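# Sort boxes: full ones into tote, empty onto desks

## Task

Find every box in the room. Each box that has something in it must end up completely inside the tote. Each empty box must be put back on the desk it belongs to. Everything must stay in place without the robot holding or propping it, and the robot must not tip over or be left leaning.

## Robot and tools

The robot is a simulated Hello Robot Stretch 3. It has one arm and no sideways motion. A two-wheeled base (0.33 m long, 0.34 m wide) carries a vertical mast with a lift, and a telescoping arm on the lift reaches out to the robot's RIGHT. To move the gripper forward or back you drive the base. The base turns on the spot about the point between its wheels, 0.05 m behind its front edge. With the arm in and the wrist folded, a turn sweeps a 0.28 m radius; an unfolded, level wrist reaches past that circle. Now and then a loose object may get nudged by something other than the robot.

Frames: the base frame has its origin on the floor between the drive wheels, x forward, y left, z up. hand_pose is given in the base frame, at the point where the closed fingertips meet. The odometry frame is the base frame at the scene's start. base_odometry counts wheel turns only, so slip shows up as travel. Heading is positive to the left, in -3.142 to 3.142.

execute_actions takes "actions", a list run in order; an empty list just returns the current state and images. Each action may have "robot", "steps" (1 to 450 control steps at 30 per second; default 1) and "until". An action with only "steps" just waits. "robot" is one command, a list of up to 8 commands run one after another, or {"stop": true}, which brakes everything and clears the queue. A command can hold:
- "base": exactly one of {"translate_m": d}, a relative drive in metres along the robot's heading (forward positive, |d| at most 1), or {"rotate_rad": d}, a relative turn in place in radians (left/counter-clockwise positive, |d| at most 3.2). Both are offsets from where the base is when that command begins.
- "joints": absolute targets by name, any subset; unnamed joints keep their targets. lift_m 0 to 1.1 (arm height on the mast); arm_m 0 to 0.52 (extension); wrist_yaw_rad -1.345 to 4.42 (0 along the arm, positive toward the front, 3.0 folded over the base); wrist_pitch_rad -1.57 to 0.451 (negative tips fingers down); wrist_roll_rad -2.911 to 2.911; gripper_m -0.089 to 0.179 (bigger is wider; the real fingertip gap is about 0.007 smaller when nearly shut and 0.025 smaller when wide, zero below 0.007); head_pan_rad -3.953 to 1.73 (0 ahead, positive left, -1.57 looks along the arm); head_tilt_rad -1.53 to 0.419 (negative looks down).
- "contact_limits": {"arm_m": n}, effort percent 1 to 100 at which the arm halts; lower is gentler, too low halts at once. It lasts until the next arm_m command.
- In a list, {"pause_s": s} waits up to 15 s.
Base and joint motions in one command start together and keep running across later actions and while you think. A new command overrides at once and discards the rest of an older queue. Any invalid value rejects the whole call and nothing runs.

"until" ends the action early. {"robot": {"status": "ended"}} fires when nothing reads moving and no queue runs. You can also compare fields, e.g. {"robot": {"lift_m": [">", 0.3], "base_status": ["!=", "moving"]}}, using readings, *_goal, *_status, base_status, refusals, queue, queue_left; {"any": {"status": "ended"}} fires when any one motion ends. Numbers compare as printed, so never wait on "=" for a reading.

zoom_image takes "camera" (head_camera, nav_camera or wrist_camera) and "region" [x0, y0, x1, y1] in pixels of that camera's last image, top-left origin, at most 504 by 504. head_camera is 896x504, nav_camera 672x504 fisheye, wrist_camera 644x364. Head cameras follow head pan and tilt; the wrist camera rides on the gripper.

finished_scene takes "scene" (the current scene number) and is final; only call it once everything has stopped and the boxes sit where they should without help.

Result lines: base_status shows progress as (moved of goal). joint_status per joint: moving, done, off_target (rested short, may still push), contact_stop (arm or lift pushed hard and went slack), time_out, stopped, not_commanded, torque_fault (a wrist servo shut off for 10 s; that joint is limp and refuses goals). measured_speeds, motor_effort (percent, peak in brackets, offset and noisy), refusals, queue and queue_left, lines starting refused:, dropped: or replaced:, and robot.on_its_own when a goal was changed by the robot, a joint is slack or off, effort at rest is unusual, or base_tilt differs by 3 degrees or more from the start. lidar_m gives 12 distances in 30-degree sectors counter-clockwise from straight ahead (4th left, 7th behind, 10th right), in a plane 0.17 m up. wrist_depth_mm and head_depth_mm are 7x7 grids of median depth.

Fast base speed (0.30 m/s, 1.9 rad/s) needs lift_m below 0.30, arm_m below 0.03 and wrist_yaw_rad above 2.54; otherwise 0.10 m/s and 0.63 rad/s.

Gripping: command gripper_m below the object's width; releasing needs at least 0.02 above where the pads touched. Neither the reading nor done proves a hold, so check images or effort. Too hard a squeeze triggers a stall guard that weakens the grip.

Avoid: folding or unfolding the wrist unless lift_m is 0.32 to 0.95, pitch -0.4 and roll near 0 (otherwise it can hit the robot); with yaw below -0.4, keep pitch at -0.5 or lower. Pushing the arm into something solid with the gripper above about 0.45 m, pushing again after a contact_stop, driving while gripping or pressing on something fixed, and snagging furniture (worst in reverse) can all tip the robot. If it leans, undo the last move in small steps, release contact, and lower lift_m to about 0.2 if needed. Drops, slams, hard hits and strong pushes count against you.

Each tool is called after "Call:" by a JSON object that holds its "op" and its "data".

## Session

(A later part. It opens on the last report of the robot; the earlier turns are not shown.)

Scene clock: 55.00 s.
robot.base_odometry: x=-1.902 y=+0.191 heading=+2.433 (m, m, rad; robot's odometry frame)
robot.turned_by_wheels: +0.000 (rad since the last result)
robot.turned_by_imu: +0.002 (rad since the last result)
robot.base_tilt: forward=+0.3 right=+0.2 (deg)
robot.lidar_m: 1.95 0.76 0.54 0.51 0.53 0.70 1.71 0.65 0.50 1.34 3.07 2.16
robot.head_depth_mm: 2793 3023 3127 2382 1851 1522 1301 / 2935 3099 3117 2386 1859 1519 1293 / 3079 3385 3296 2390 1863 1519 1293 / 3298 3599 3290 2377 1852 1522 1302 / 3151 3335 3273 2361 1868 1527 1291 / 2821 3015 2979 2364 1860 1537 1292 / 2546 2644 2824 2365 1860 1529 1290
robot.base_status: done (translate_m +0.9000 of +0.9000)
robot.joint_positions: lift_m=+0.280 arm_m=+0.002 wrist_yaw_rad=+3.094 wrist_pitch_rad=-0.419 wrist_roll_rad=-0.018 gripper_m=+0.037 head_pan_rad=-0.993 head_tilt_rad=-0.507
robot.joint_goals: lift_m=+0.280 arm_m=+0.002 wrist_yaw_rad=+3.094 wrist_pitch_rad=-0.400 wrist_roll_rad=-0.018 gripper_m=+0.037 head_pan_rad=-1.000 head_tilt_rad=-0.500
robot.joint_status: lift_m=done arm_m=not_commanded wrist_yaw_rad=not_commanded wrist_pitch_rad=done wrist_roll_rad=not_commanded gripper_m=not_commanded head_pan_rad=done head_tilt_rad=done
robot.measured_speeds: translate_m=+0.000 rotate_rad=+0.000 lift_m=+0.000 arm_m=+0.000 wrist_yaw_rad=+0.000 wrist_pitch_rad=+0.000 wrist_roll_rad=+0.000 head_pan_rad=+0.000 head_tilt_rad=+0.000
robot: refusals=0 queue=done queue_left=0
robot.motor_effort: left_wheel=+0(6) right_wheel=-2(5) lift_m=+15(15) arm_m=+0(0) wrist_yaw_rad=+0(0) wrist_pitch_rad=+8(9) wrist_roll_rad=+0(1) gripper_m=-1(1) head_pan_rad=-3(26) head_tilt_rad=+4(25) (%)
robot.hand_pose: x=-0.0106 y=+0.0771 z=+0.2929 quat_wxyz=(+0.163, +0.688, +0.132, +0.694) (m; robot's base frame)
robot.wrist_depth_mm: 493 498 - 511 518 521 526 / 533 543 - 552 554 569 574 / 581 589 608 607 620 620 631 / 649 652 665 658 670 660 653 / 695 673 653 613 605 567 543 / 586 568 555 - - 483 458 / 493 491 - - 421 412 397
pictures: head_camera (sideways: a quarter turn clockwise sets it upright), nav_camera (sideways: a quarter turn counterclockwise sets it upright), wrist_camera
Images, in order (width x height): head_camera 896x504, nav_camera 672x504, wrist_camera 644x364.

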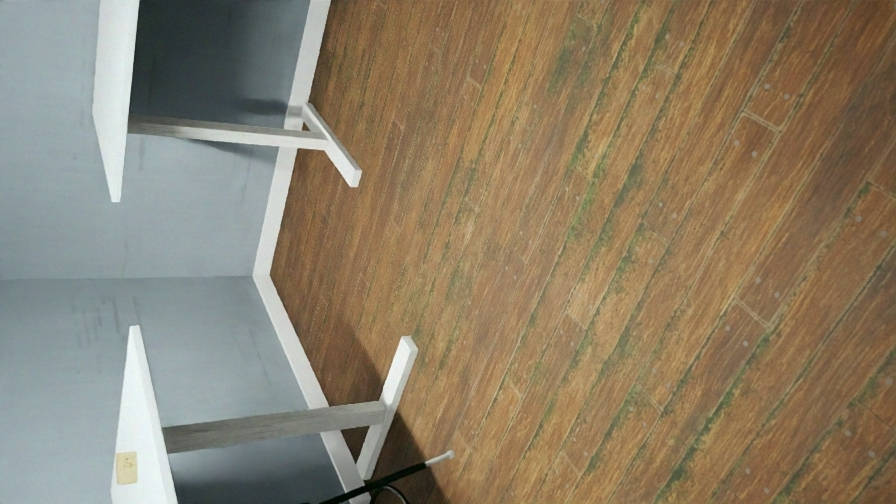

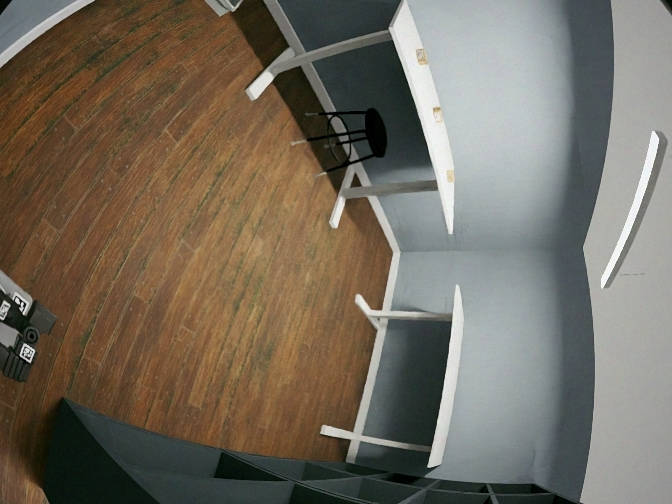

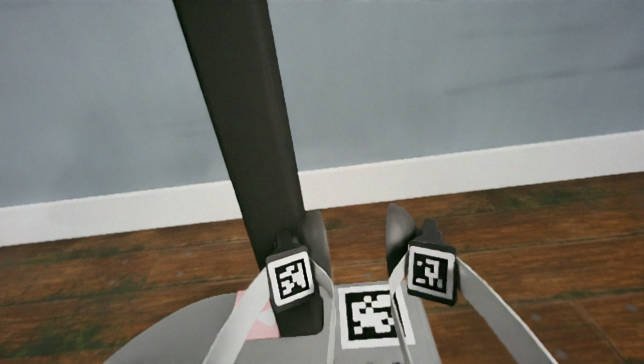

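Call:
{"op": "execute_actions", "data": {"actions": [{"robot":[{"base":{"translate_m":0.5},"joints":{"head_pan_rad":-2.1,"head_tilt_rad":-0.3}}],"steps":450,"until":{"robot":{"status":"ended"}}}]}}

Call:
{"op": "execute_actions", "data": {"actions": [{"robot":[{"joints":{"head_pan_rad":-0.45,"head_tilt_rad":-0.3}}],"steps":450,"until":{"robot":{"status":"ended"}}}]}}

Scene clock: 60.67 s.
robot.base_odometry: x=-2.282 y=+0.516 heading=+2.433 (m, m, rad; robot's odometry frame)
robot.turned_by_wheels: +0.000 (rad since the last result)
robot.turned_by_imu: +0.002 (rad since the last result)
robot.base_tilt: forward=+0.4 right=+0.2 (deg)
robot.lidar_m: 1.84 0.78 0.56 0.53 0.55 0.73 1.76 0.85 1.49 2.82 2.19 1.47
robot.head_depth_mm: 1345 1468 1483 1115 1467 1154 1418 / 1385 1510 1546 1717 1455 1641 1403 / 1326 1425 1476 1631 1525 1748 1459 / 1294 1390 1467 1578 1691 1742 1494 / 2070 2226 2323 2275 2285 1855 1489 / 2004 2151 2289 2502 2434 1850 1498 / 2705 2866 3029 3142 2398 1850 1488
robot.base_status: done (translate_m +0.5000 of +0.5000)
robot.joint_positions: lift_m=+0.280 arm_m=+0.002 wrist_yaw_rad=+3.094 wrist_pitch_rad=-0.419 wrist_roll_rad=-0.018 gripper_m=+0.037 head_pan_rad=-2.093 head_tilt_rad=-0.309
robot.joint_goals: lift_m=+0.280 arm_m=+0.002 wrist_yaw_rad=+3.094 wrist_pitch_rad=-0.400 wrist_roll_rad=-0.018 gripper_m=+0.037 head_pan_rad=-2.100 head_tilt_rad=-0.300
robot.joint_status: lift_m=done arm_m=not_commanded wrist_yaw_rad=not_commanded wrist_pitch_rad=done wrist_roll_rad=not_commanded gripper_m=not_commanded head_pan_rad=done head_tilt_rad=done
robot.measured_speeds: translate_m=+0.000 rotate_rad=+0.000 lift_m=+0.000 arm_m=+0.000 wrist_yaw_rad=+0.000 wrist_pitch_rad=+0.000 wrist_roll_rad=+0.000 head_pan_rad=+0.000 head_tilt_rad=+0.000
robot: refusals=0 queue=done queue_left=0
robot.motor_effort: left_wheel=+0(7) right_wheel=-2(7) lift_m=+15(15) arm_m=+0(0) wrist_yaw_rad=+0(0) wrist_pitch_rad=+8(8) wrist_roll_rad=+1(1) gripper_m=-1(1) head_pan_rad=-3(28) head_tilt_rad=+6(25) (%)
robot.hand_pose: x=-0.0106 y=+0.0771 z=+0.2929 quat_wxyz=(+0.163, +0.688, +0.132, +0.694) (m; robot's base frame)
robot.wrist_depth_mm: 512 518 - 528 535 539 538 / 558 553 - 574 578 579 591 / 605 610 615 625 637 645 646 / 659 675 674 683 677 670 663 / 687 694 650 623 605 561 541 / 584 566 558 - - 484 456 / 488 489 - - 421 412 398
pictures: head_camera (sideways: a quarter turn clockwise sets it upright), nav_camera (sideways: a quarter turn counterclockwise sets it upright), wrist_camera
Images, in order (width x height): head_camera 896x504, nav_camera 672x504, wrist_camera 644x364.

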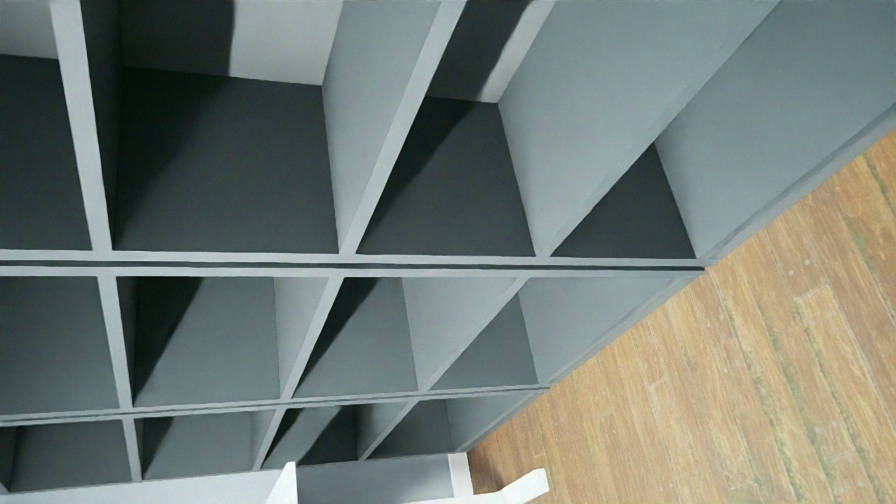

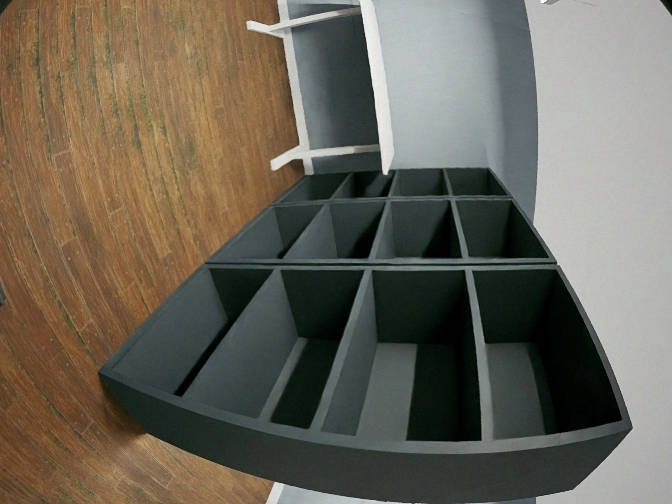

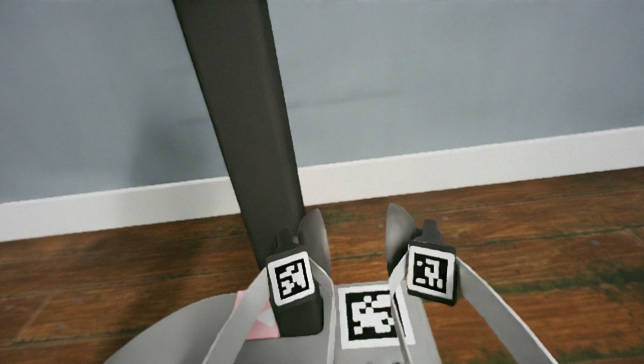

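Scene clock: 62.10 s.
robot.base_odometry: x=-2.282 y=+0.516 heading=+2.433 (m, m, rad; robot's odometry frame)
robot.turned_by_wheels: +0.000 (rad since the last result)
robot.turned_by_imu: +0.000 (rad since the last result)
robot.base_tilt: forward=+0.4 right=+0.2 (deg)
robot.lidar_m: 1.84 0.78 0.56 0.53 0.55 0.73 1.75 0.84 1.50 2.81 2.20 1.47
robot.head_depth_mm: 1993 2144 1877 2455 2348 1865 1503 / 1889 2023 1657 2234 2151 1865 1499 / 1813 1953 1857 2223 2300 1852 1498 / 1743 1840 1844 2112 2248 1835 1500 / 1675 1784 1802 1525 2119 1730 1496 / 1602 1691 1746 1904 2038 1860 1499 / 1545 1614 1704 1826 1938 1834 1495
robot.base_status: done (translate_m +0.5000 of +0.5000)
robot.joint_positions: lift_m=+0.280 arm_m=+0.002 wrist_yaw_rad=+3.094 wrist_pitch_rad=-0.419 wrist_roll_rad=-0.018 gripper_m=+0.037 head_pan_rad=-0.457 head_tilt_rad=-0.309
robot.joint_goals: lift_m=+0.280 arm_m=+0.002 wrist_yaw_rad=+3.094 wrist_pitch_rad=-0.400 wrist_roll_rad=-0.018 gripper_m=+0.037 head_pan_rad=-0.450 head_tilt_rad=-0.300
robot.joint_status: lift_m=done arm_m=not_commanded wrist_yaw_rad=not_commanded wrist_pitch_rad=done wrist_roll_rad=not_commanded gripper_m=not_commanded head_pan_rad=done head_tilt_rad=done
robot.measured_speeds: translate_m=+0.000 rotate_rad=+0.000 lift_m=+0.000 arm_m=+0.000 wrist_yaw_rad=+0.000 wrist_pitch_rad=+0.000 wrist_roll_rad=+0.000 head_pan_rad=+0.000 head_tilt_rad=+0.000
robot: refusals=0 queue=done queue_left=0
robot.motor_effort: left_wheel=+0(0) right_wheel=-2(2) lift_m=+15(15) arm_m=+0(0) wrist_yaw_rad=+0(0) wrist_pitch_rad=+8(8) wrist_roll_rad=+1(1) gripper_m=+0(1) head_pan_rad=+2(27) head_tilt_rad=+6(5) (%)
robot.hand_pose: x=-0.0106 y=+0.0771 z=+0.2929 quat_wxyz=(+0.163, +0.688, +0.132, +0.694) (m; robot's base frame)
robot.wrist_depth_mm: 515 520 - 527 529 537 542 / 553 559 - 572 578 588 593 / 607 612 628 624 626 644 650 / 662 664 671 681 675 672 650 / 699 693 653 613 610 564 538 / 584 559 560 - - 483 455 / 490 489 - - 418 415 397
pictures: head_camera (sideways: a quarter turn clockwise sets it upright), nav_camera (sideways: a quarter turn counterclockwise sets it upright), wrist_camera
Images, in order (width x height): head_camera 896x504, nav_camera 672x504, wrist_camera 644x364.

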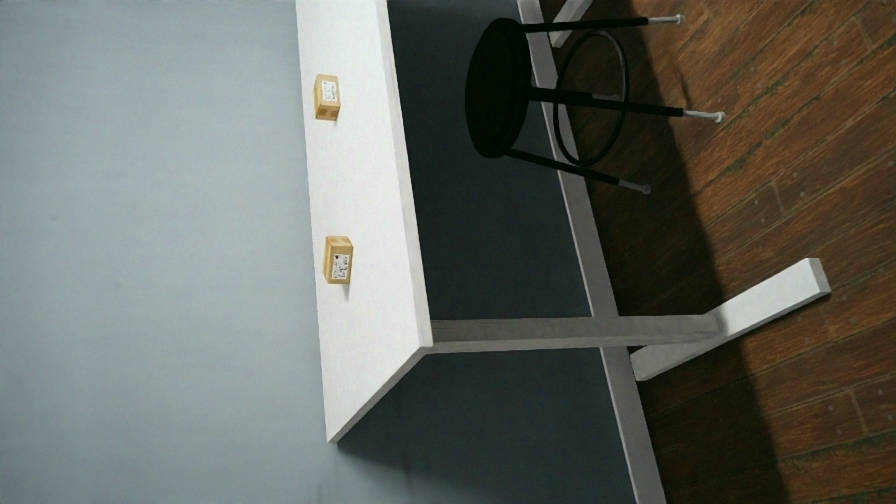

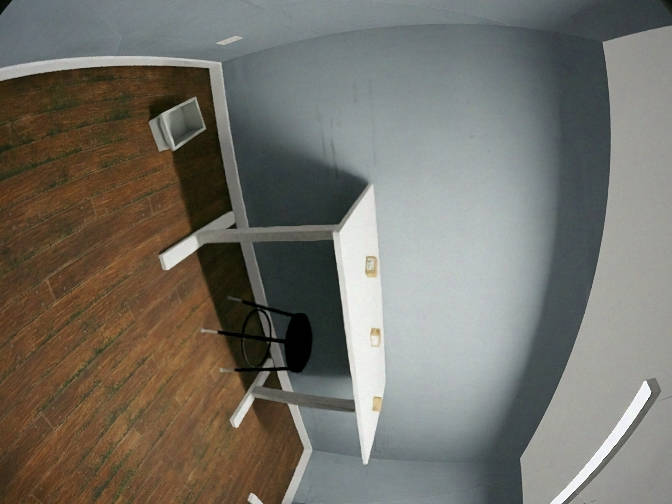

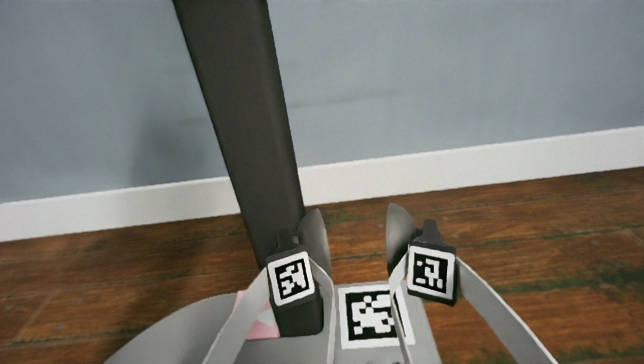

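Call:
{"op": "execute_actions", "data": {"actions": [{"robot":[{"joints":{"head_pan_rad":0.0,"head_tilt_rad":-0.6}}],"steps":450,"until":{"robot":{"status":"ended"}}}]}}

Scene clock: 95.10 s.
robot.base_odometry: x=-2.282 y=+0.516 heading=+2.433 (m, m, rad; robot's odometry frame)
robot.turned_by_wheels: +0.000 (rad since the last result)
robot.turned_by_imu: +0.001 (rad since the last result)
robot.base_tilt: forward=+0.3 right=+0.2 (deg)
robot.lidar_m: 1.84 0.78 0.56 0.53 0.55 0.73 1.76 0.84 1.49 2.82 2.20 1.47
robot.head_depth_mm: 1547 1426 1871 1898 1701 1430 1233 / 1573 1738 1951 2091 1692 1431 1235 / 1561 1740 1947 2094 1706 1434 1242 / 1575 1749 1950 2087 1678 1445 1236 / 1572 1750 1931 2101 1653 1431 1238 / 1571 1752 1947 2097 1686 1432 1240 / 1570 1697 1710 1693 1615 1434 1233
robot.base_status: done (translate_m +0.5000 of +0.5000)
robot.joint_positions: lift_m=+0.280 arm_m=+0.002 wrist_yaw_rad=+3.094 wrist_pitch_rad=-0.419 wrist_roll_rad=-0.018 gripper_m=+0.037 head_pan_rad=-0.007 head_tilt_rad=-0.592
robot.joint_goals: lift_m=+0.280 arm_m=+0.002 wrist_yaw_rad=+3.094 wrist_pitch_rad=-0.400 wrist_roll_rad=-0.018 gripper_m=+0.037 head_pan_rad=+0.000 head_tilt_rad=-0.600
robot.joint_status: lift_m=done arm_m=not_commanded wrist_yaw_rad=not_commanded wrist_pitch_rad=done wrist_roll_rad=not_commanded gripper_m=not_commanded head_pan_rad=done head_tilt_rad=done
robot.measured_speeds: translate_m=+0.000 rotate_rad=+0.000 lift_m=+0.000 arm_m=+0.000 wrist_yaw_rad=+0.000 wrist_pitch_rad=+0.000 wrist_roll_rad=+0.000 head_pan_rad=+0.000 head_tilt_rad=+0.000
robot: refusals=0 queue=done queue_left=0
robot.motor_effort: left_wheel=+0(0) right_wheel=-2(2) lift_m=+15(15) arm_m=+0(0) wrist_yaw_rad=+1(0) wrist_pitch_rad=+8(8) wrist_roll_rad=+0(1) gripper_m=+0(1) head_pan_rad=+2(21) head_tilt_rad=-4(30) (%)
robot.hand_pose: x=-0.0106 y=+0.0771 z=+0.2929 quat_wxyz=(+0.163, +0.688, +0.132, +0.694) (m; robot's base frame)
robot.wrist_depth_mm: 505 518 - 527 527 539 540 / 548 562 - 574 572 583 588 / 607 609 621 617 630 642 656 / 675 671 678 687 678 673 652 / 700 688 656 610 606 564 542 / 588 560 555 - - 476 457 / 493 489 - - 421 411 395
pictures: head_camera (sideways: a quarter turn clockwise sets it upright), nav_camera (sideways: a quarter turn counterclockwise sets it upright), wrist_camera
Images, in order (width x height): head_camera 896x504, nav_camera 672x504, wrist_camera 644x364.

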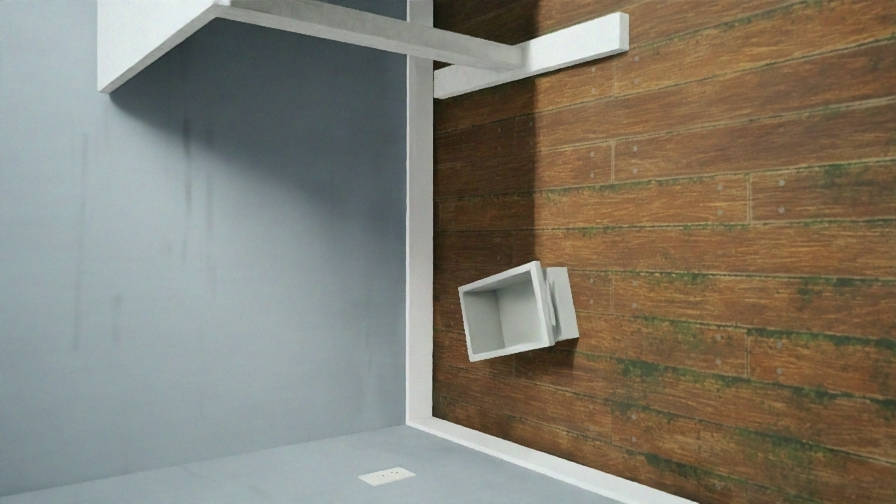

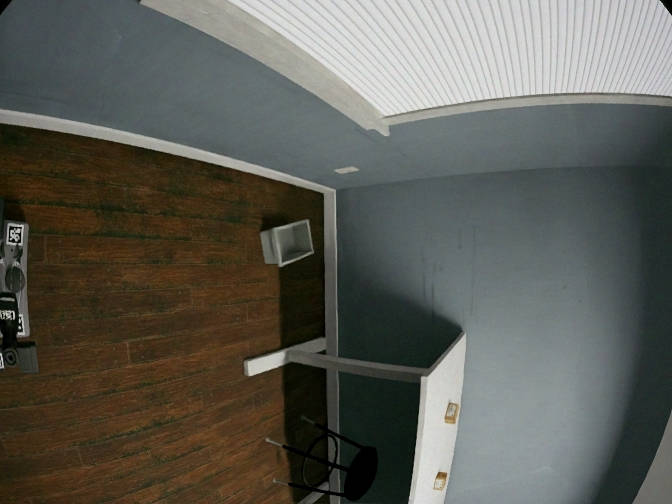

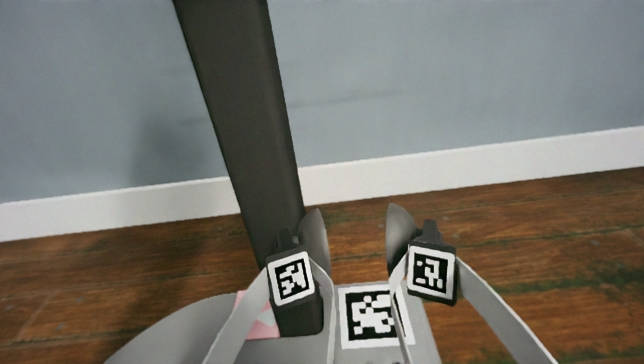

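Call:
{"op": "execute_actions", "data": {"actions": [{"robot":[{"base":{"translate_m":0.68}},{"base":{"rotate_rad":1.635},"joints":{"head_pan_rad":-1.9,"head_tilt_rad":-0.5}},{"base":{"translate_m":-0.6}}],"steps":450,"until":{"robot":{"status":"ended"}}}]}}

Scene clock: 121.40 s.
robot.base_odometry: x=-2.438 y=+1.439 heading=-2.215 (m, m, rad; robot's odometry frame)
robot.turned_by_wheels: +1.635 (rad since the last result)
robot.turned_by_imu: +1.605 (rad since the last result)
robot.base_tilt: forward=+0.3 right=+0.2 (deg)
robot.lidar_m: 1.15 1.20 1.65 1.41 1.93 2.15 2.16 0.86 0.65 0.72 1.21 1.19
robot.head_depth_mm: 1101 1185 810 651 539 945 1267 / 1065 1176 904 649 521 1418 1244 / 1041 1140 902 646 521 1485 1305 / 1015 1113 903 647 506 1526 1302 / 992 1079 905 647 504 1480 1295 / 972 1055 902 648 504 1453 1296 / 946 1028 902 648 504 953 1159
robot.base_status: done (translate_m -0.6000 of -0.6000)
robot.joint_positions: lift_m=+0.280 arm_m=+0.002 wrist_yaw_rad=+3.094 wrist_pitch_rad=-0.419 wrist_roll_rad=-0.018 gripper_m=+0.037 head_pan_rad=-1.893 head_tilt_rad=-0.507
robot.joint_goals: lift_m=+0.280 arm_m=+0.002 wrist_yaw_rad=+3.094 wrist_pitch_rad=-0.400 wrist_roll_rad=-0.018 gripper_m=+0.037 head_pan_rad=-1.900 head_tilt_rad=-0.500
robot.joint_status: lift_m=done arm_m=not_commanded wrist_yaw_rad=not_commanded wrist_pitch_rad=done wrist_roll_rad=not_commanded gripper_m=not_commanded head_pan_rad=done head_tilt_rad=done
robot.measured_speeds: translate_m=+0.000 rotate_rad=+0.000 lift_m=+0.000 arm_m=+0.000 wrist_yaw_rad=+0.000 wrist_pitch_rad=+0.000 wrist_roll_rad=+0.000 head_pan_rad=+0.000 head_tilt_rad=+0.000
robot: refusals=0 queue=done queue_left=0
robot.motor_effort: left_wheel=-2(8) right_wheel=+1(10) lift_m=+15(15) arm_m=+0(0) wrist_yaw_rad=+0(0) wrist_pitch_rad=+8(9) wrist_roll_rad=+0(0) gripper_m=-1(1) head_pan_rad=-3(27) head_tilt_rad=+4(17) (%)
robot.hand_pose: x=-0.0106 y=+0.0771 z=+0.2929 quat_wxyz=(+0.163, +0.688, +0.132, +0.694) (m; robot's base frame)
robot.wrist_depth_mm: - - - - - - - / - - - - - - - / - - - - 977 921 847 / 963 887 838 778 734 693 657 / 739 692 649 621 602 559 538 / 591 565 555 - - 478 459 / 483 492 - - 419 412 398
pictures: head_camera (sideways: a quarter turn clockwise sets it upright), nav_camera (sideways: a quarter turn counterclockwise sets it upright), wrist_camera
Images, in order (width x height): head_camera 896x504, nav_camera 672x504, wrist_camera 644x364.

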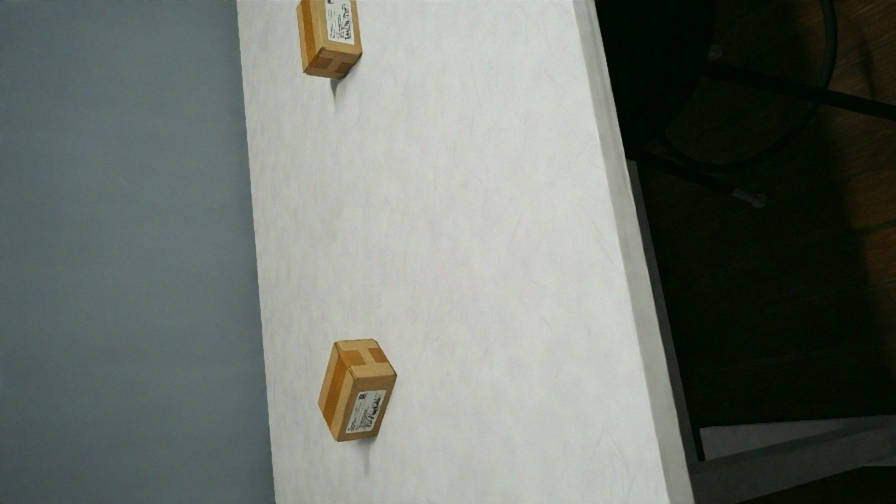

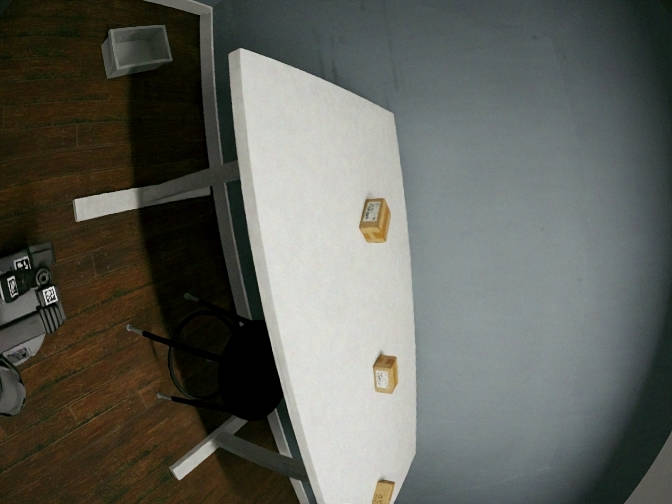

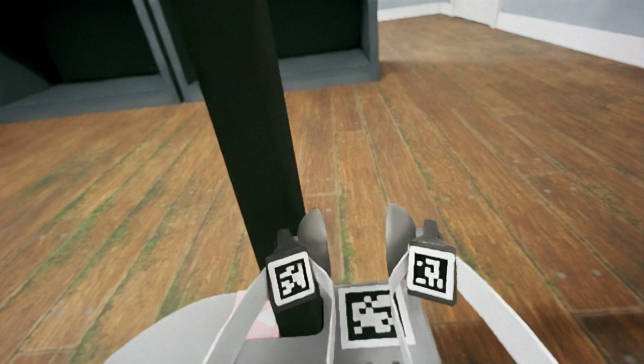

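Call:
{"op": "zoom_image", "data": {"camera": "head_camera", "region": [280, 310, 460, 470]}}

Call:
{"op": "zoom_image", "data": {"camera": "head_camera", "region": [260, 0, 420, 110]}}

Region (280, 310, 460, 470) of head_camera's 896x504 image, scaled by 2.800, with more detail than that image has.

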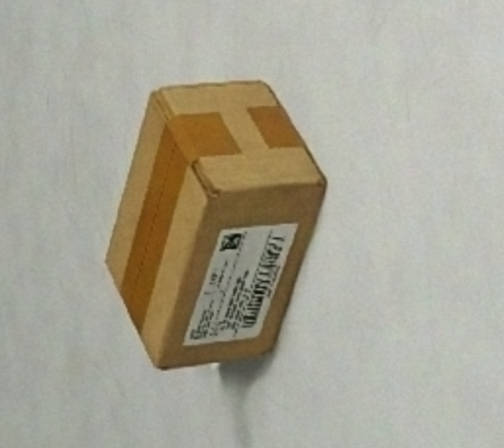

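Region (260, 0, 420, 110) of head_camera's 896x504 image, scaled by 3.150, with more detail than that image has; it fills the top 346 rows of this view, and the rest is white.

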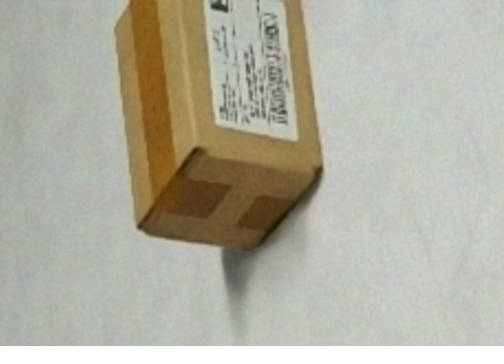

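Call:
{"op": "execute_actions", "data": {"actions": [{"robot":[{"base":{"translate_m":-0.17},"joints":{"lift_m":0.9,"head_pan_rad":-1.57,"head_tilt_rad":-0.7}},{"joints":{"wrist_yaw_rad":1.5,"gripper_m":0.17}},{"joints":{"lift_m":1.095,"wrist_yaw_rad":1.2}},{"joints":{"wrist_yaw_rad":0.65,"wrist_pitch_rad":-0.7,"arm_m":0.25}}],"steps":450,"until":{"robot":{"status":"ended"}}}]}}

Scene clock: 167.57 s.
robot.base_odometry: x=-2.336 y=+1.575 heading=-2.215 (m, m, rad; robot's odometry frame)
robot.turned_by_wheels: +0.000 (rad since the last result)
robot.turned_by_imu: +0.002 (rad since the last result)
robot.base_tilt: forward=+0.4 right=+0.2 (deg)
robot.lidar_m: 1.32 1.37 1.89 1.44 1.55 2.03 2.00 1.15 0.57 0.85 0.76 1.37
robot.head_depth_mm: 1001 802 612 495 910 1319 1191 / - 805 612 495 1470 1321 1168 / - 741 613 495 1563 1343 1180 / - 740 617 495 1566 1351 1181 / 1009 713 615 498 1562 1349 1191 / 1002 850 617 497 1203 1316 1166 / 1005 812 607 500 1560 1352 1191
robot.base_status: done (translate_m -0.1700 of -0.1700)
robot.joint_positions: lift_m=+1.095 arm_m=+0.250 wrist_yaw_rad=+0.651 wrist_pitch_rad=-0.711 wrist_roll_rad=-0.018 gripper_m=+0.170 head_pan_rad=-1.577 head_tilt_rad=-0.691
robot.joint_goals: lift_m=+1.095 arm_m=+0.250 wrist_yaw_rad=+0.650 wrist_pitch_rad=-0.700 wrist_roll_rad=-0.018 gripper_m=+0.170 head_pan_rad=-1.570 head_tilt_rad=-0.700
robot.joint_status: lift_m=done arm_m=done wrist_yaw_rad=done wrist_pitch_rad=done wrist_roll_rad=not_commanded gripper_m=done head_pan_rad=done head_tilt_rad=done
robot.measured_speeds: translate_m=+0.000 rotate_rad=+0.000 lift_m=+0.000 arm_m=+0.000 wrist_yaw_rad=+0.000 wrist_pitch_rad=+0.000 wrist_roll_rad=+0.000 head_pan_rad=+0.000 head_tilt_rad=+0.000
robot: refusals=0 queue=done queue_left=0
robot.motor_effort: left_wheel=-2(8) right_wheel=+1(5) lift_m=+35(36) arm_m=+3(7) wrist_yaw_rad=-1(5) wrist_pitch_rad=+4(9) wrist_roll_rad=+0(0) gripper_m=+0(100) head_pan_rad=+2(18) head_tilt_rad=-4(24) (%)
robot.hand_pose: x=+0.0866 y=-0.5368 z=+1.0478 quat_wxyz=(+0.712, +0.445, -0.543, -0.018) (m; robot's base frame)
robot.wrist_depth_mm: 970 - - 599 525 493 465 / - - - 460 436 403 387 / - - 406 382 350 321 332 / - 363 348 331 315 303 290 / 331 318 303 288 279 270 261 / 299 283 266 257 249 237 - / - 241 237 232 225 218 211
pictures: head_camera (sideways: a quarter turn clockwise sets it upright), nav_camera (sideways: a quarter turn counterclockwise sets it upright), wrist_camera
Images, in order (width x height): head_camera 896x504, nav_camera 672x504, wrist_camera 644x364.

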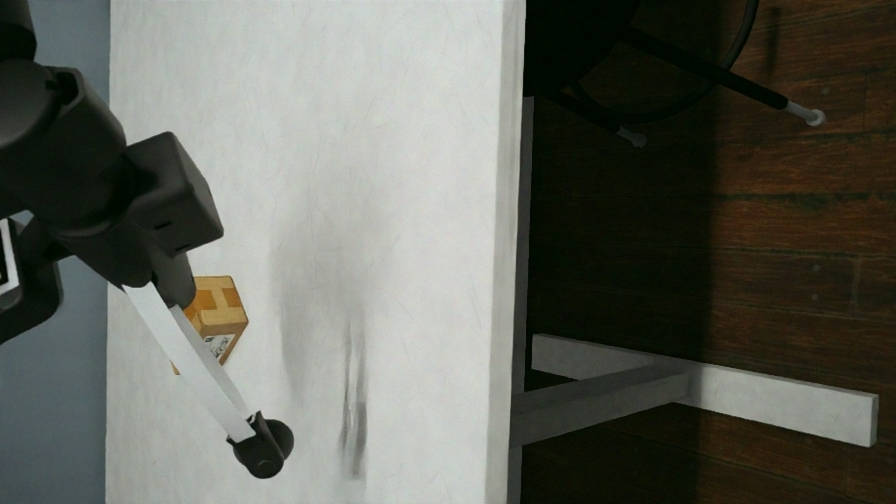

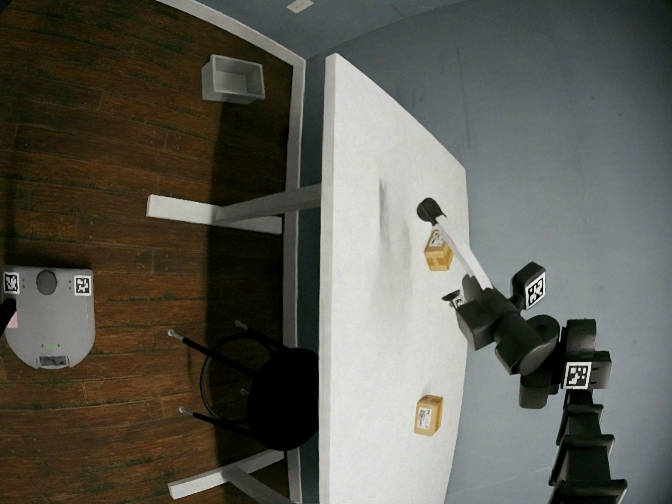

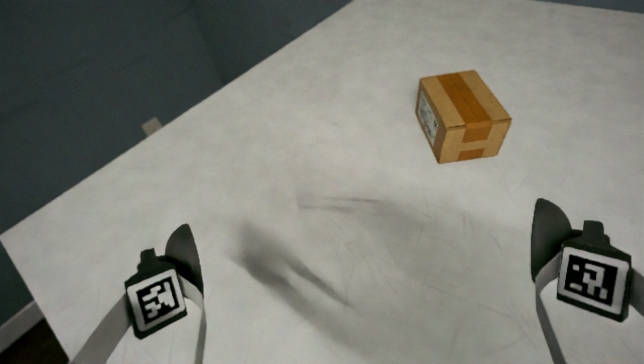

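Call:
{"op": "execute_actions", "data": {"actions": [{"robot":[{"joints":{"wrist_yaw_rad":0.74,"wrist_roll_rad":0.08,"arm_m":0.45,"head_tilt_rad":-0.5}}],"steps":450,"until":{"robot":{"status":"ended"}}}]}}

Scene clock: 194.33 s.
robot.base_odometry: x=-2.336 y=+1.575 heading=-2.215 (m, m, rad; robot's odometry frame)
robot.turned_by_wheels: +0.000 (rad since the last result)
robot.turned_by_imu: +0.001 (rad since the last result)
robot.base_tilt: forward=+0.4 right=+0.2 (deg)
robot.lidar_m: 1.32 1.37 1.89 1.44 1.55 2.02 2.00 1.16 0.57 0.85 0.76 1.37
robot.head_depth_mm: 974 1049 902 646 504 852 1240 / - 1062 904 650 505 1178 1301 / - - 899 648 505 1450 1299 / 972 - 900 645 504 1490 1293 / 979 1071 773 646 504 1491 1293 / 989 1079 850 645 505 1160 1212 / 992 1085 898 644 504 1449 1299
robot.base_status: done (translate_m -0.1700 of -0.1700)
robot.joint_positions: lift_m=+1.095 arm_m=+0.450 wrist_yaw_rad=+0.738 wrist_pitch_rad=-0.711 wrist_roll_rad=+0.076 gripper_m=+0.170 head_pan_rad=-1.577 head_tilt_rad=-0.507
robot.joint_goals: lift_m=+1.095 arm_m=+0.450 wrist_yaw_rad=+0.740 wrist_pitch_rad=-0.700 wrist_roll_rad=+0.080 gripper_m=+0.170 head_pan_rad=-1.570 head_tilt_rad=-0.500
robot.joint_status: lift_m=done arm_m=done wrist_yaw_rad=done wrist_pitch_rad=done wrist_roll_rad=done gripper_m=done head_pan_rad=done head_tilt_rad=done
robot.measured_speeds: translate_m=+0.000 rotate_rad=+0.000 lift_m=+0.000 arm_m=+0.000 wrist_yaw_rad=+0.000 wrist_pitch_rad=+0.000 wrist_roll_rad=+0.000 head_pan_rad=+0.000 head_tilt_rad=+0.000
robot: refusals=0 queue=done queue_left=0
robot.motor_effort: left_wheel=-2(2) right_wheel=+1(1) lift_m=+35(35) arm_m=+3(2) wrist_yaw_rad=+2(5) wrist_pitch_rad=+4(5) wrist_roll_rad=+3(3) gripper_m=+0(1) head_pan_rad=+3(2) head_tilt_rad=+4(23) (%)
robot.hand_pose: x=+0.0986 y=-0.7268 z=+1.0477 quat_wxyz=(+0.687, +0.469, -0.555, -0.008) (m; robot's base frame)
robot.wrist_depth_mm: 944 - 911 645 507 446 391 / 996 - - 462 418 382 353 / - - 423 385 357 331 307 / - 389 356 332 308 289 271 / - 337 310 284 232 260 245 / 312 300 272 254 201 230 - / 276 254 246 231 219 212 202
pictures: head_camera (sideways: a quarter turn clockwise sets it upright), nav_camera (sideways: a quarter turn counterclockwise sets it upright), wrist_camera
Images, in order (width x height): head_camera 896x504, nav_camera 672x504, wrist_camera 644x364.

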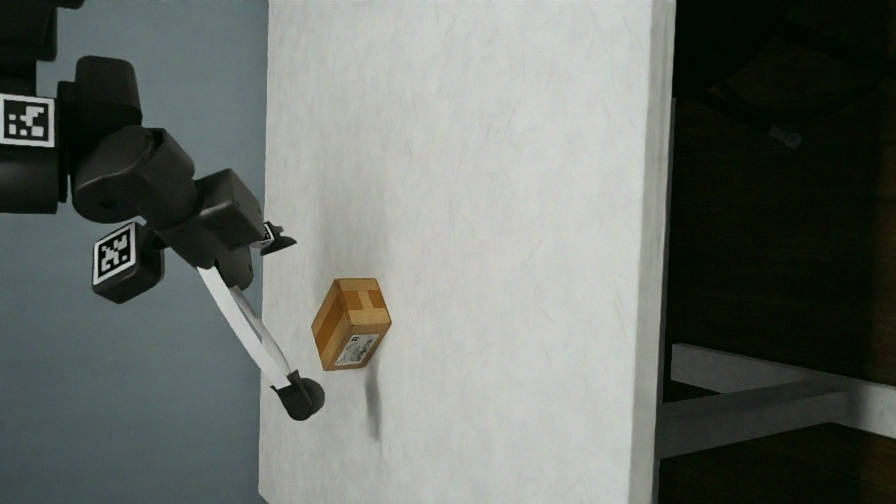

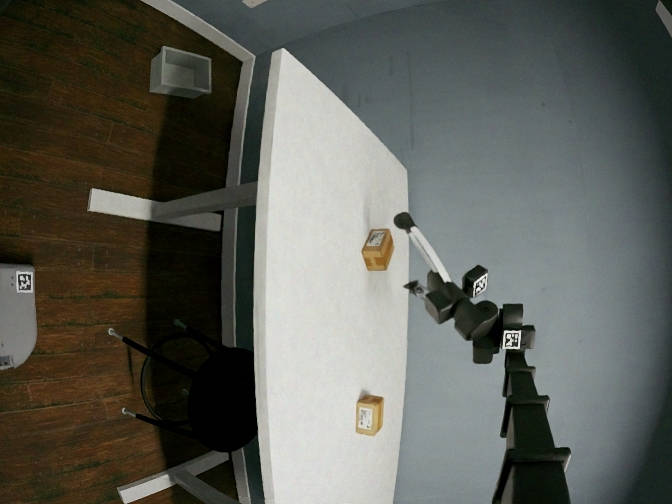

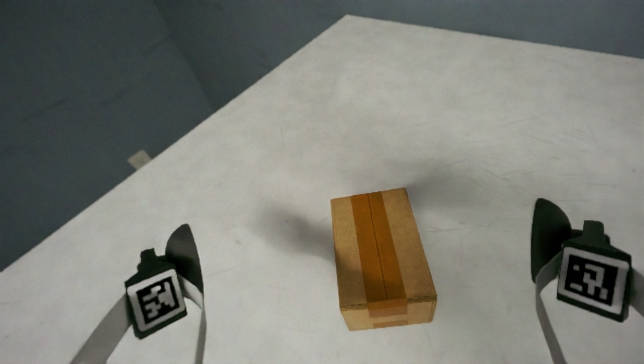

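Call:
{"op": "execute_actions", "data": {"actions": [{"robot":[{"joints":{"wrist_roll_rad":-0.10,"arm_m":0.47}}],"steps":450,"until":{"robot":{"status":"ended"}}}]}}

Scene clock: 198.97 s.
robot.base_odometry: x=-2.336 y=+1.575 heading=-2.215 (m, m, rad; robot's odometry frame)
robot.turned_by_wheels: +0.000 (rad since the last result)
robot.turned_by_imu: +0.001 (rad since the last result)
robot.base_tilt: forward=+0.3 right=+0.2 (deg)
robot.lidar_m: 1.32 1.37 1.88 1.44 1.55 2.02 2.00 1.16 0.56 0.85 0.76 1.37
robot.head_depth_mm: 984 1047 902 650 504 855 1253 / - 1062 901 648 505 1174 1299 / - 1087 903 648 504 1445 1299 / 965 - 900 647 503 1488 1285 / 981 1076 771 646 504 1492 1298 / 983 1077 851 645 503 1158 1220 / 988 1082 899 645 503 1444 1292
robot.base_status: done (translate_m -0.1700 of -0.1700)
robot.joint_positions: lift_m=+1.095 arm_m=+0.470 wrist_yaw_rad=+0.738 wrist_pitch_rad=-0.711 wrist_roll_rad=-0.095 gripper_m=+0.170 head_pan_rad=-1.577 head_tilt_rad=-0.507
robot.joint_goals: lift_m=+1.095 arm_m=+0.470 wrist_yaw_rad=+0.740 wrist_pitch_rad=-0.700 wrist_roll_rad=-0.100 gripper_m=+0.170 head_pan_rad=-1.570 head_tilt_rad=-0.500
robot.joint_status: lift_m=done arm_m=done wrist_yaw_rad=done wrist_pitch_rad=done wrist_roll_rad=done gripper_m=done head_pan_rad=done head_tilt_rad=done
robot.measured_speeds: translate_m=+0.000 rotate_rad=+0.000 lift_m=+0.000 arm_m=+0.000 wrist_yaw_rad=+0.000 wrist_pitch_rad=+0.000 wrist_roll_rad=+0.000 head_pan_rad=+0.000 head_tilt_rad=+0.000
robot: refusals=0 queue=done queue_left=0
robot.motor_effort: left_wheel=-2(2) right_wheel=+1(1) lift_m=+35(35) arm_m=+3(0) wrist_yaw_rad=+2(2) wrist_pitch_rad=+5(5) wrist_roll_rad=-2(2) gripper_m=+1(1) head_pan_rad=+2(2) head_tilt_rad=+4(5) (%)
robot.hand_pose: x=+0.0986 y=-0.7468 z=+1.0478 quat_wxyz=(+0.732, +0.468, -0.495, +0.032) (m; robot's base frame)
robot.wrist_depth_mm: 936 - - 698 523 440 367 / - - - 456 438 428 393 / - - 393 382 371 363 351 / - 340 335 328 318 312 305 / 306 302 293 238 273 275 273 / 269 271 258 207 245 244 - / 240 232 232 212 219 221 219
pictures: head_camera (sideways: a quarter turn clockwise sets it upright), nav_camera (sideways: a quarter turn counterclockwise sets it upright), wrist_camera
Images, in order (width x height): head_camera 896x504, nav_camera 672x504, wrist_camera 644x364.

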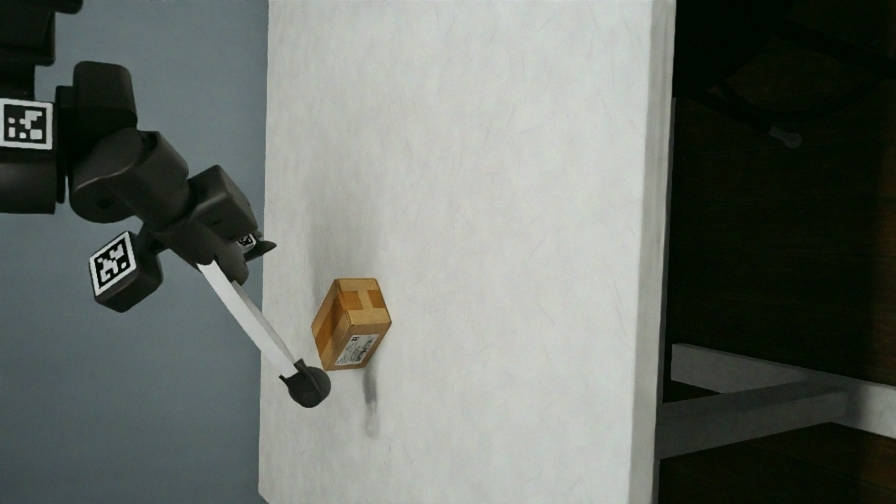

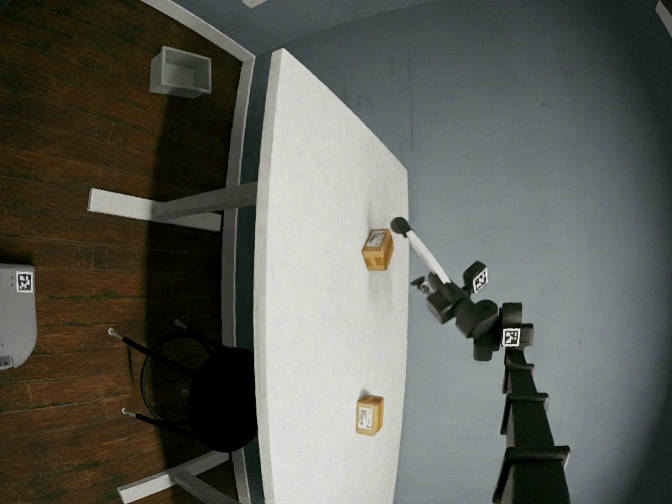

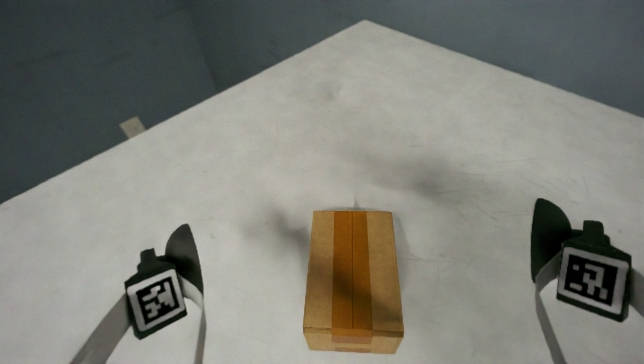

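Call:
{"op": "execute_actions", "data": {"actions": [{"robot":[{"joints":{"lift_m":1.025,"arm_m":0.478}}],"steps":450,"until":{"robot":{"status":"ended"}}}]}}

Scene clock: 205.10 s.
robot.base_odometry: x=-2.336 y=+1.575 heading=-2.215 (m, m, rad; robot's odometry frame)
robot.turned_by_wheels: +0.000 (rad since the last result)
robot.turned_by_imu: +0.001 (rad since the last result)
robot.base_tilt: forward=+0.3 right=+0.2 (deg)
robot.lidar_m: 1.32 1.37 1.89 1.44 1.56 2.02 2.00 1.16 0.56 0.85 0.76 1.37
robot.head_depth_mm: 956 - 901 648 505 852 1236 / 954 1092 904 649 504 1181 1299 / 963 - 855 648 506 1448 1294 / 977 1043 807 647 504 1485 1302 / 983 1074 861 647 504 1488 1291 / 986 1075 924 644 504 1161 1215 / 991 1079 895 645 505 1439 1297
robot.base_status: done (translate_m -0.1700 of -0.1700)
robot.joint_positions: lift_m=+1.025 arm_m=+0.478 wrist_yaw_rad=+0.738 wrist_pitch_rad=-0.711 wrist_roll_rad=-0.095 gripper_m=+0.170 head_pan_rad=-1.577 head_tilt_rad=-0.507
robot.joint_goals: lift_m=+1.025 arm_m=+0.478 wrist_yaw_rad=+0.740 wrist_pitch_rad=-0.700 wrist_roll_rad=-0.100 gripper_m=+0.170 head_pan_rad=-1.570 head_tilt_rad=-0.500
robot.joint_status: lift_m=done arm_m=done wrist_yaw_rad=done wrist_pitch_rad=done wrist_roll_rad=done gripper_m=done head_pan_rad=done head_tilt_rad=done
robot.measured_speeds: translate_m=+0.000 rotate_rad=+0.000 lift_m=+0.000 arm_m=+0.000 wrist_yaw_rad=+0.000 wrist_pitch_rad=+0.000 wrist_roll_rad=+0.000 head_pan_rad=+0.000 head_tilt_rad=+0.000
robot: refusals=0 queue=done queue_left=0
robot.motor_effort: left_wheel=-2(2) right_wheel=+1(1) lift_m=+15(34) arm_m=+3(2) wrist_yaw_rad=+2(2) wrist_pitch_rad=+5(5) wrist_roll_rad=-2(3) gripper_m=+0(1) head_pan_rad=+2(2) head_tilt_rad=+4(4) (%)
robot.hand_pose: x=+0.0986 y=-0.7547 z=+0.9787 quat_wxyz=(+0.732, +0.468, -0.495, +0.032) (m; robot's base frame)
robot.wrist_depth_mm: 949 - 920 406 390 378 351 / - 357 338 326 316 307 298 / 297 289 281 273 266 260 253 / 252 246 241 169 222 225 219 / 218 215 211 148 192 199 198 / 193 195 186 133 136 176 - / 175 166 167 159 159 160 158
pictures: head_camera (sideways: a quarter turn clockwise sets it upright), nav_camera (sideways: a quarter turn counterclockwise sets it upright), wrist_camera
Images, in order (width x height): head_camera 896x504, nav_camera 672x504, wrist_camera 644x364.

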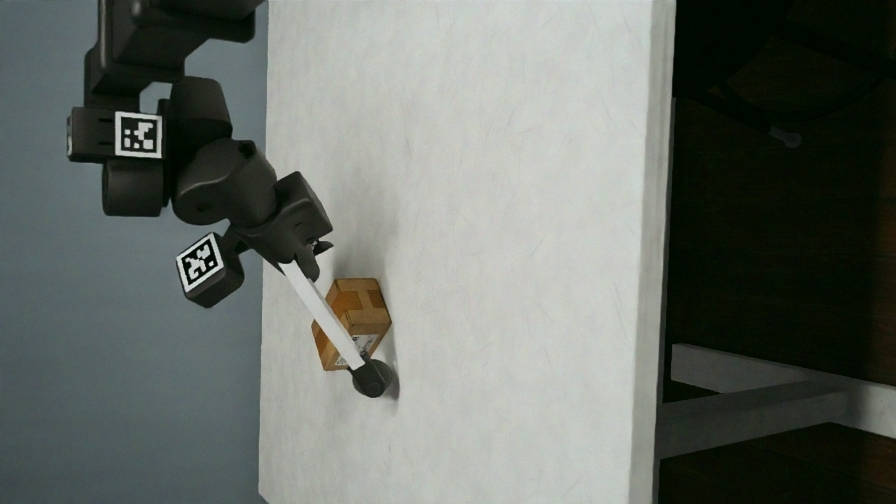

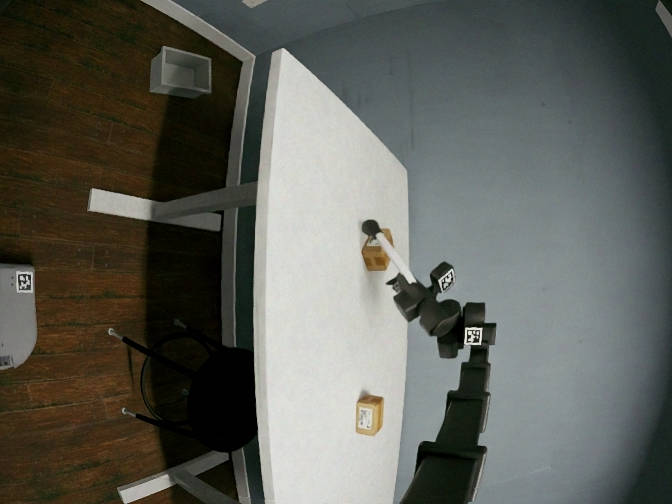

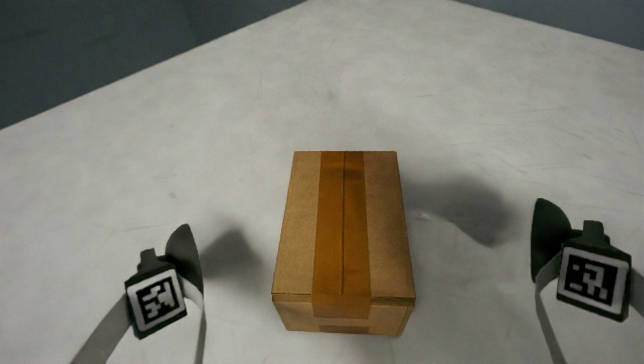

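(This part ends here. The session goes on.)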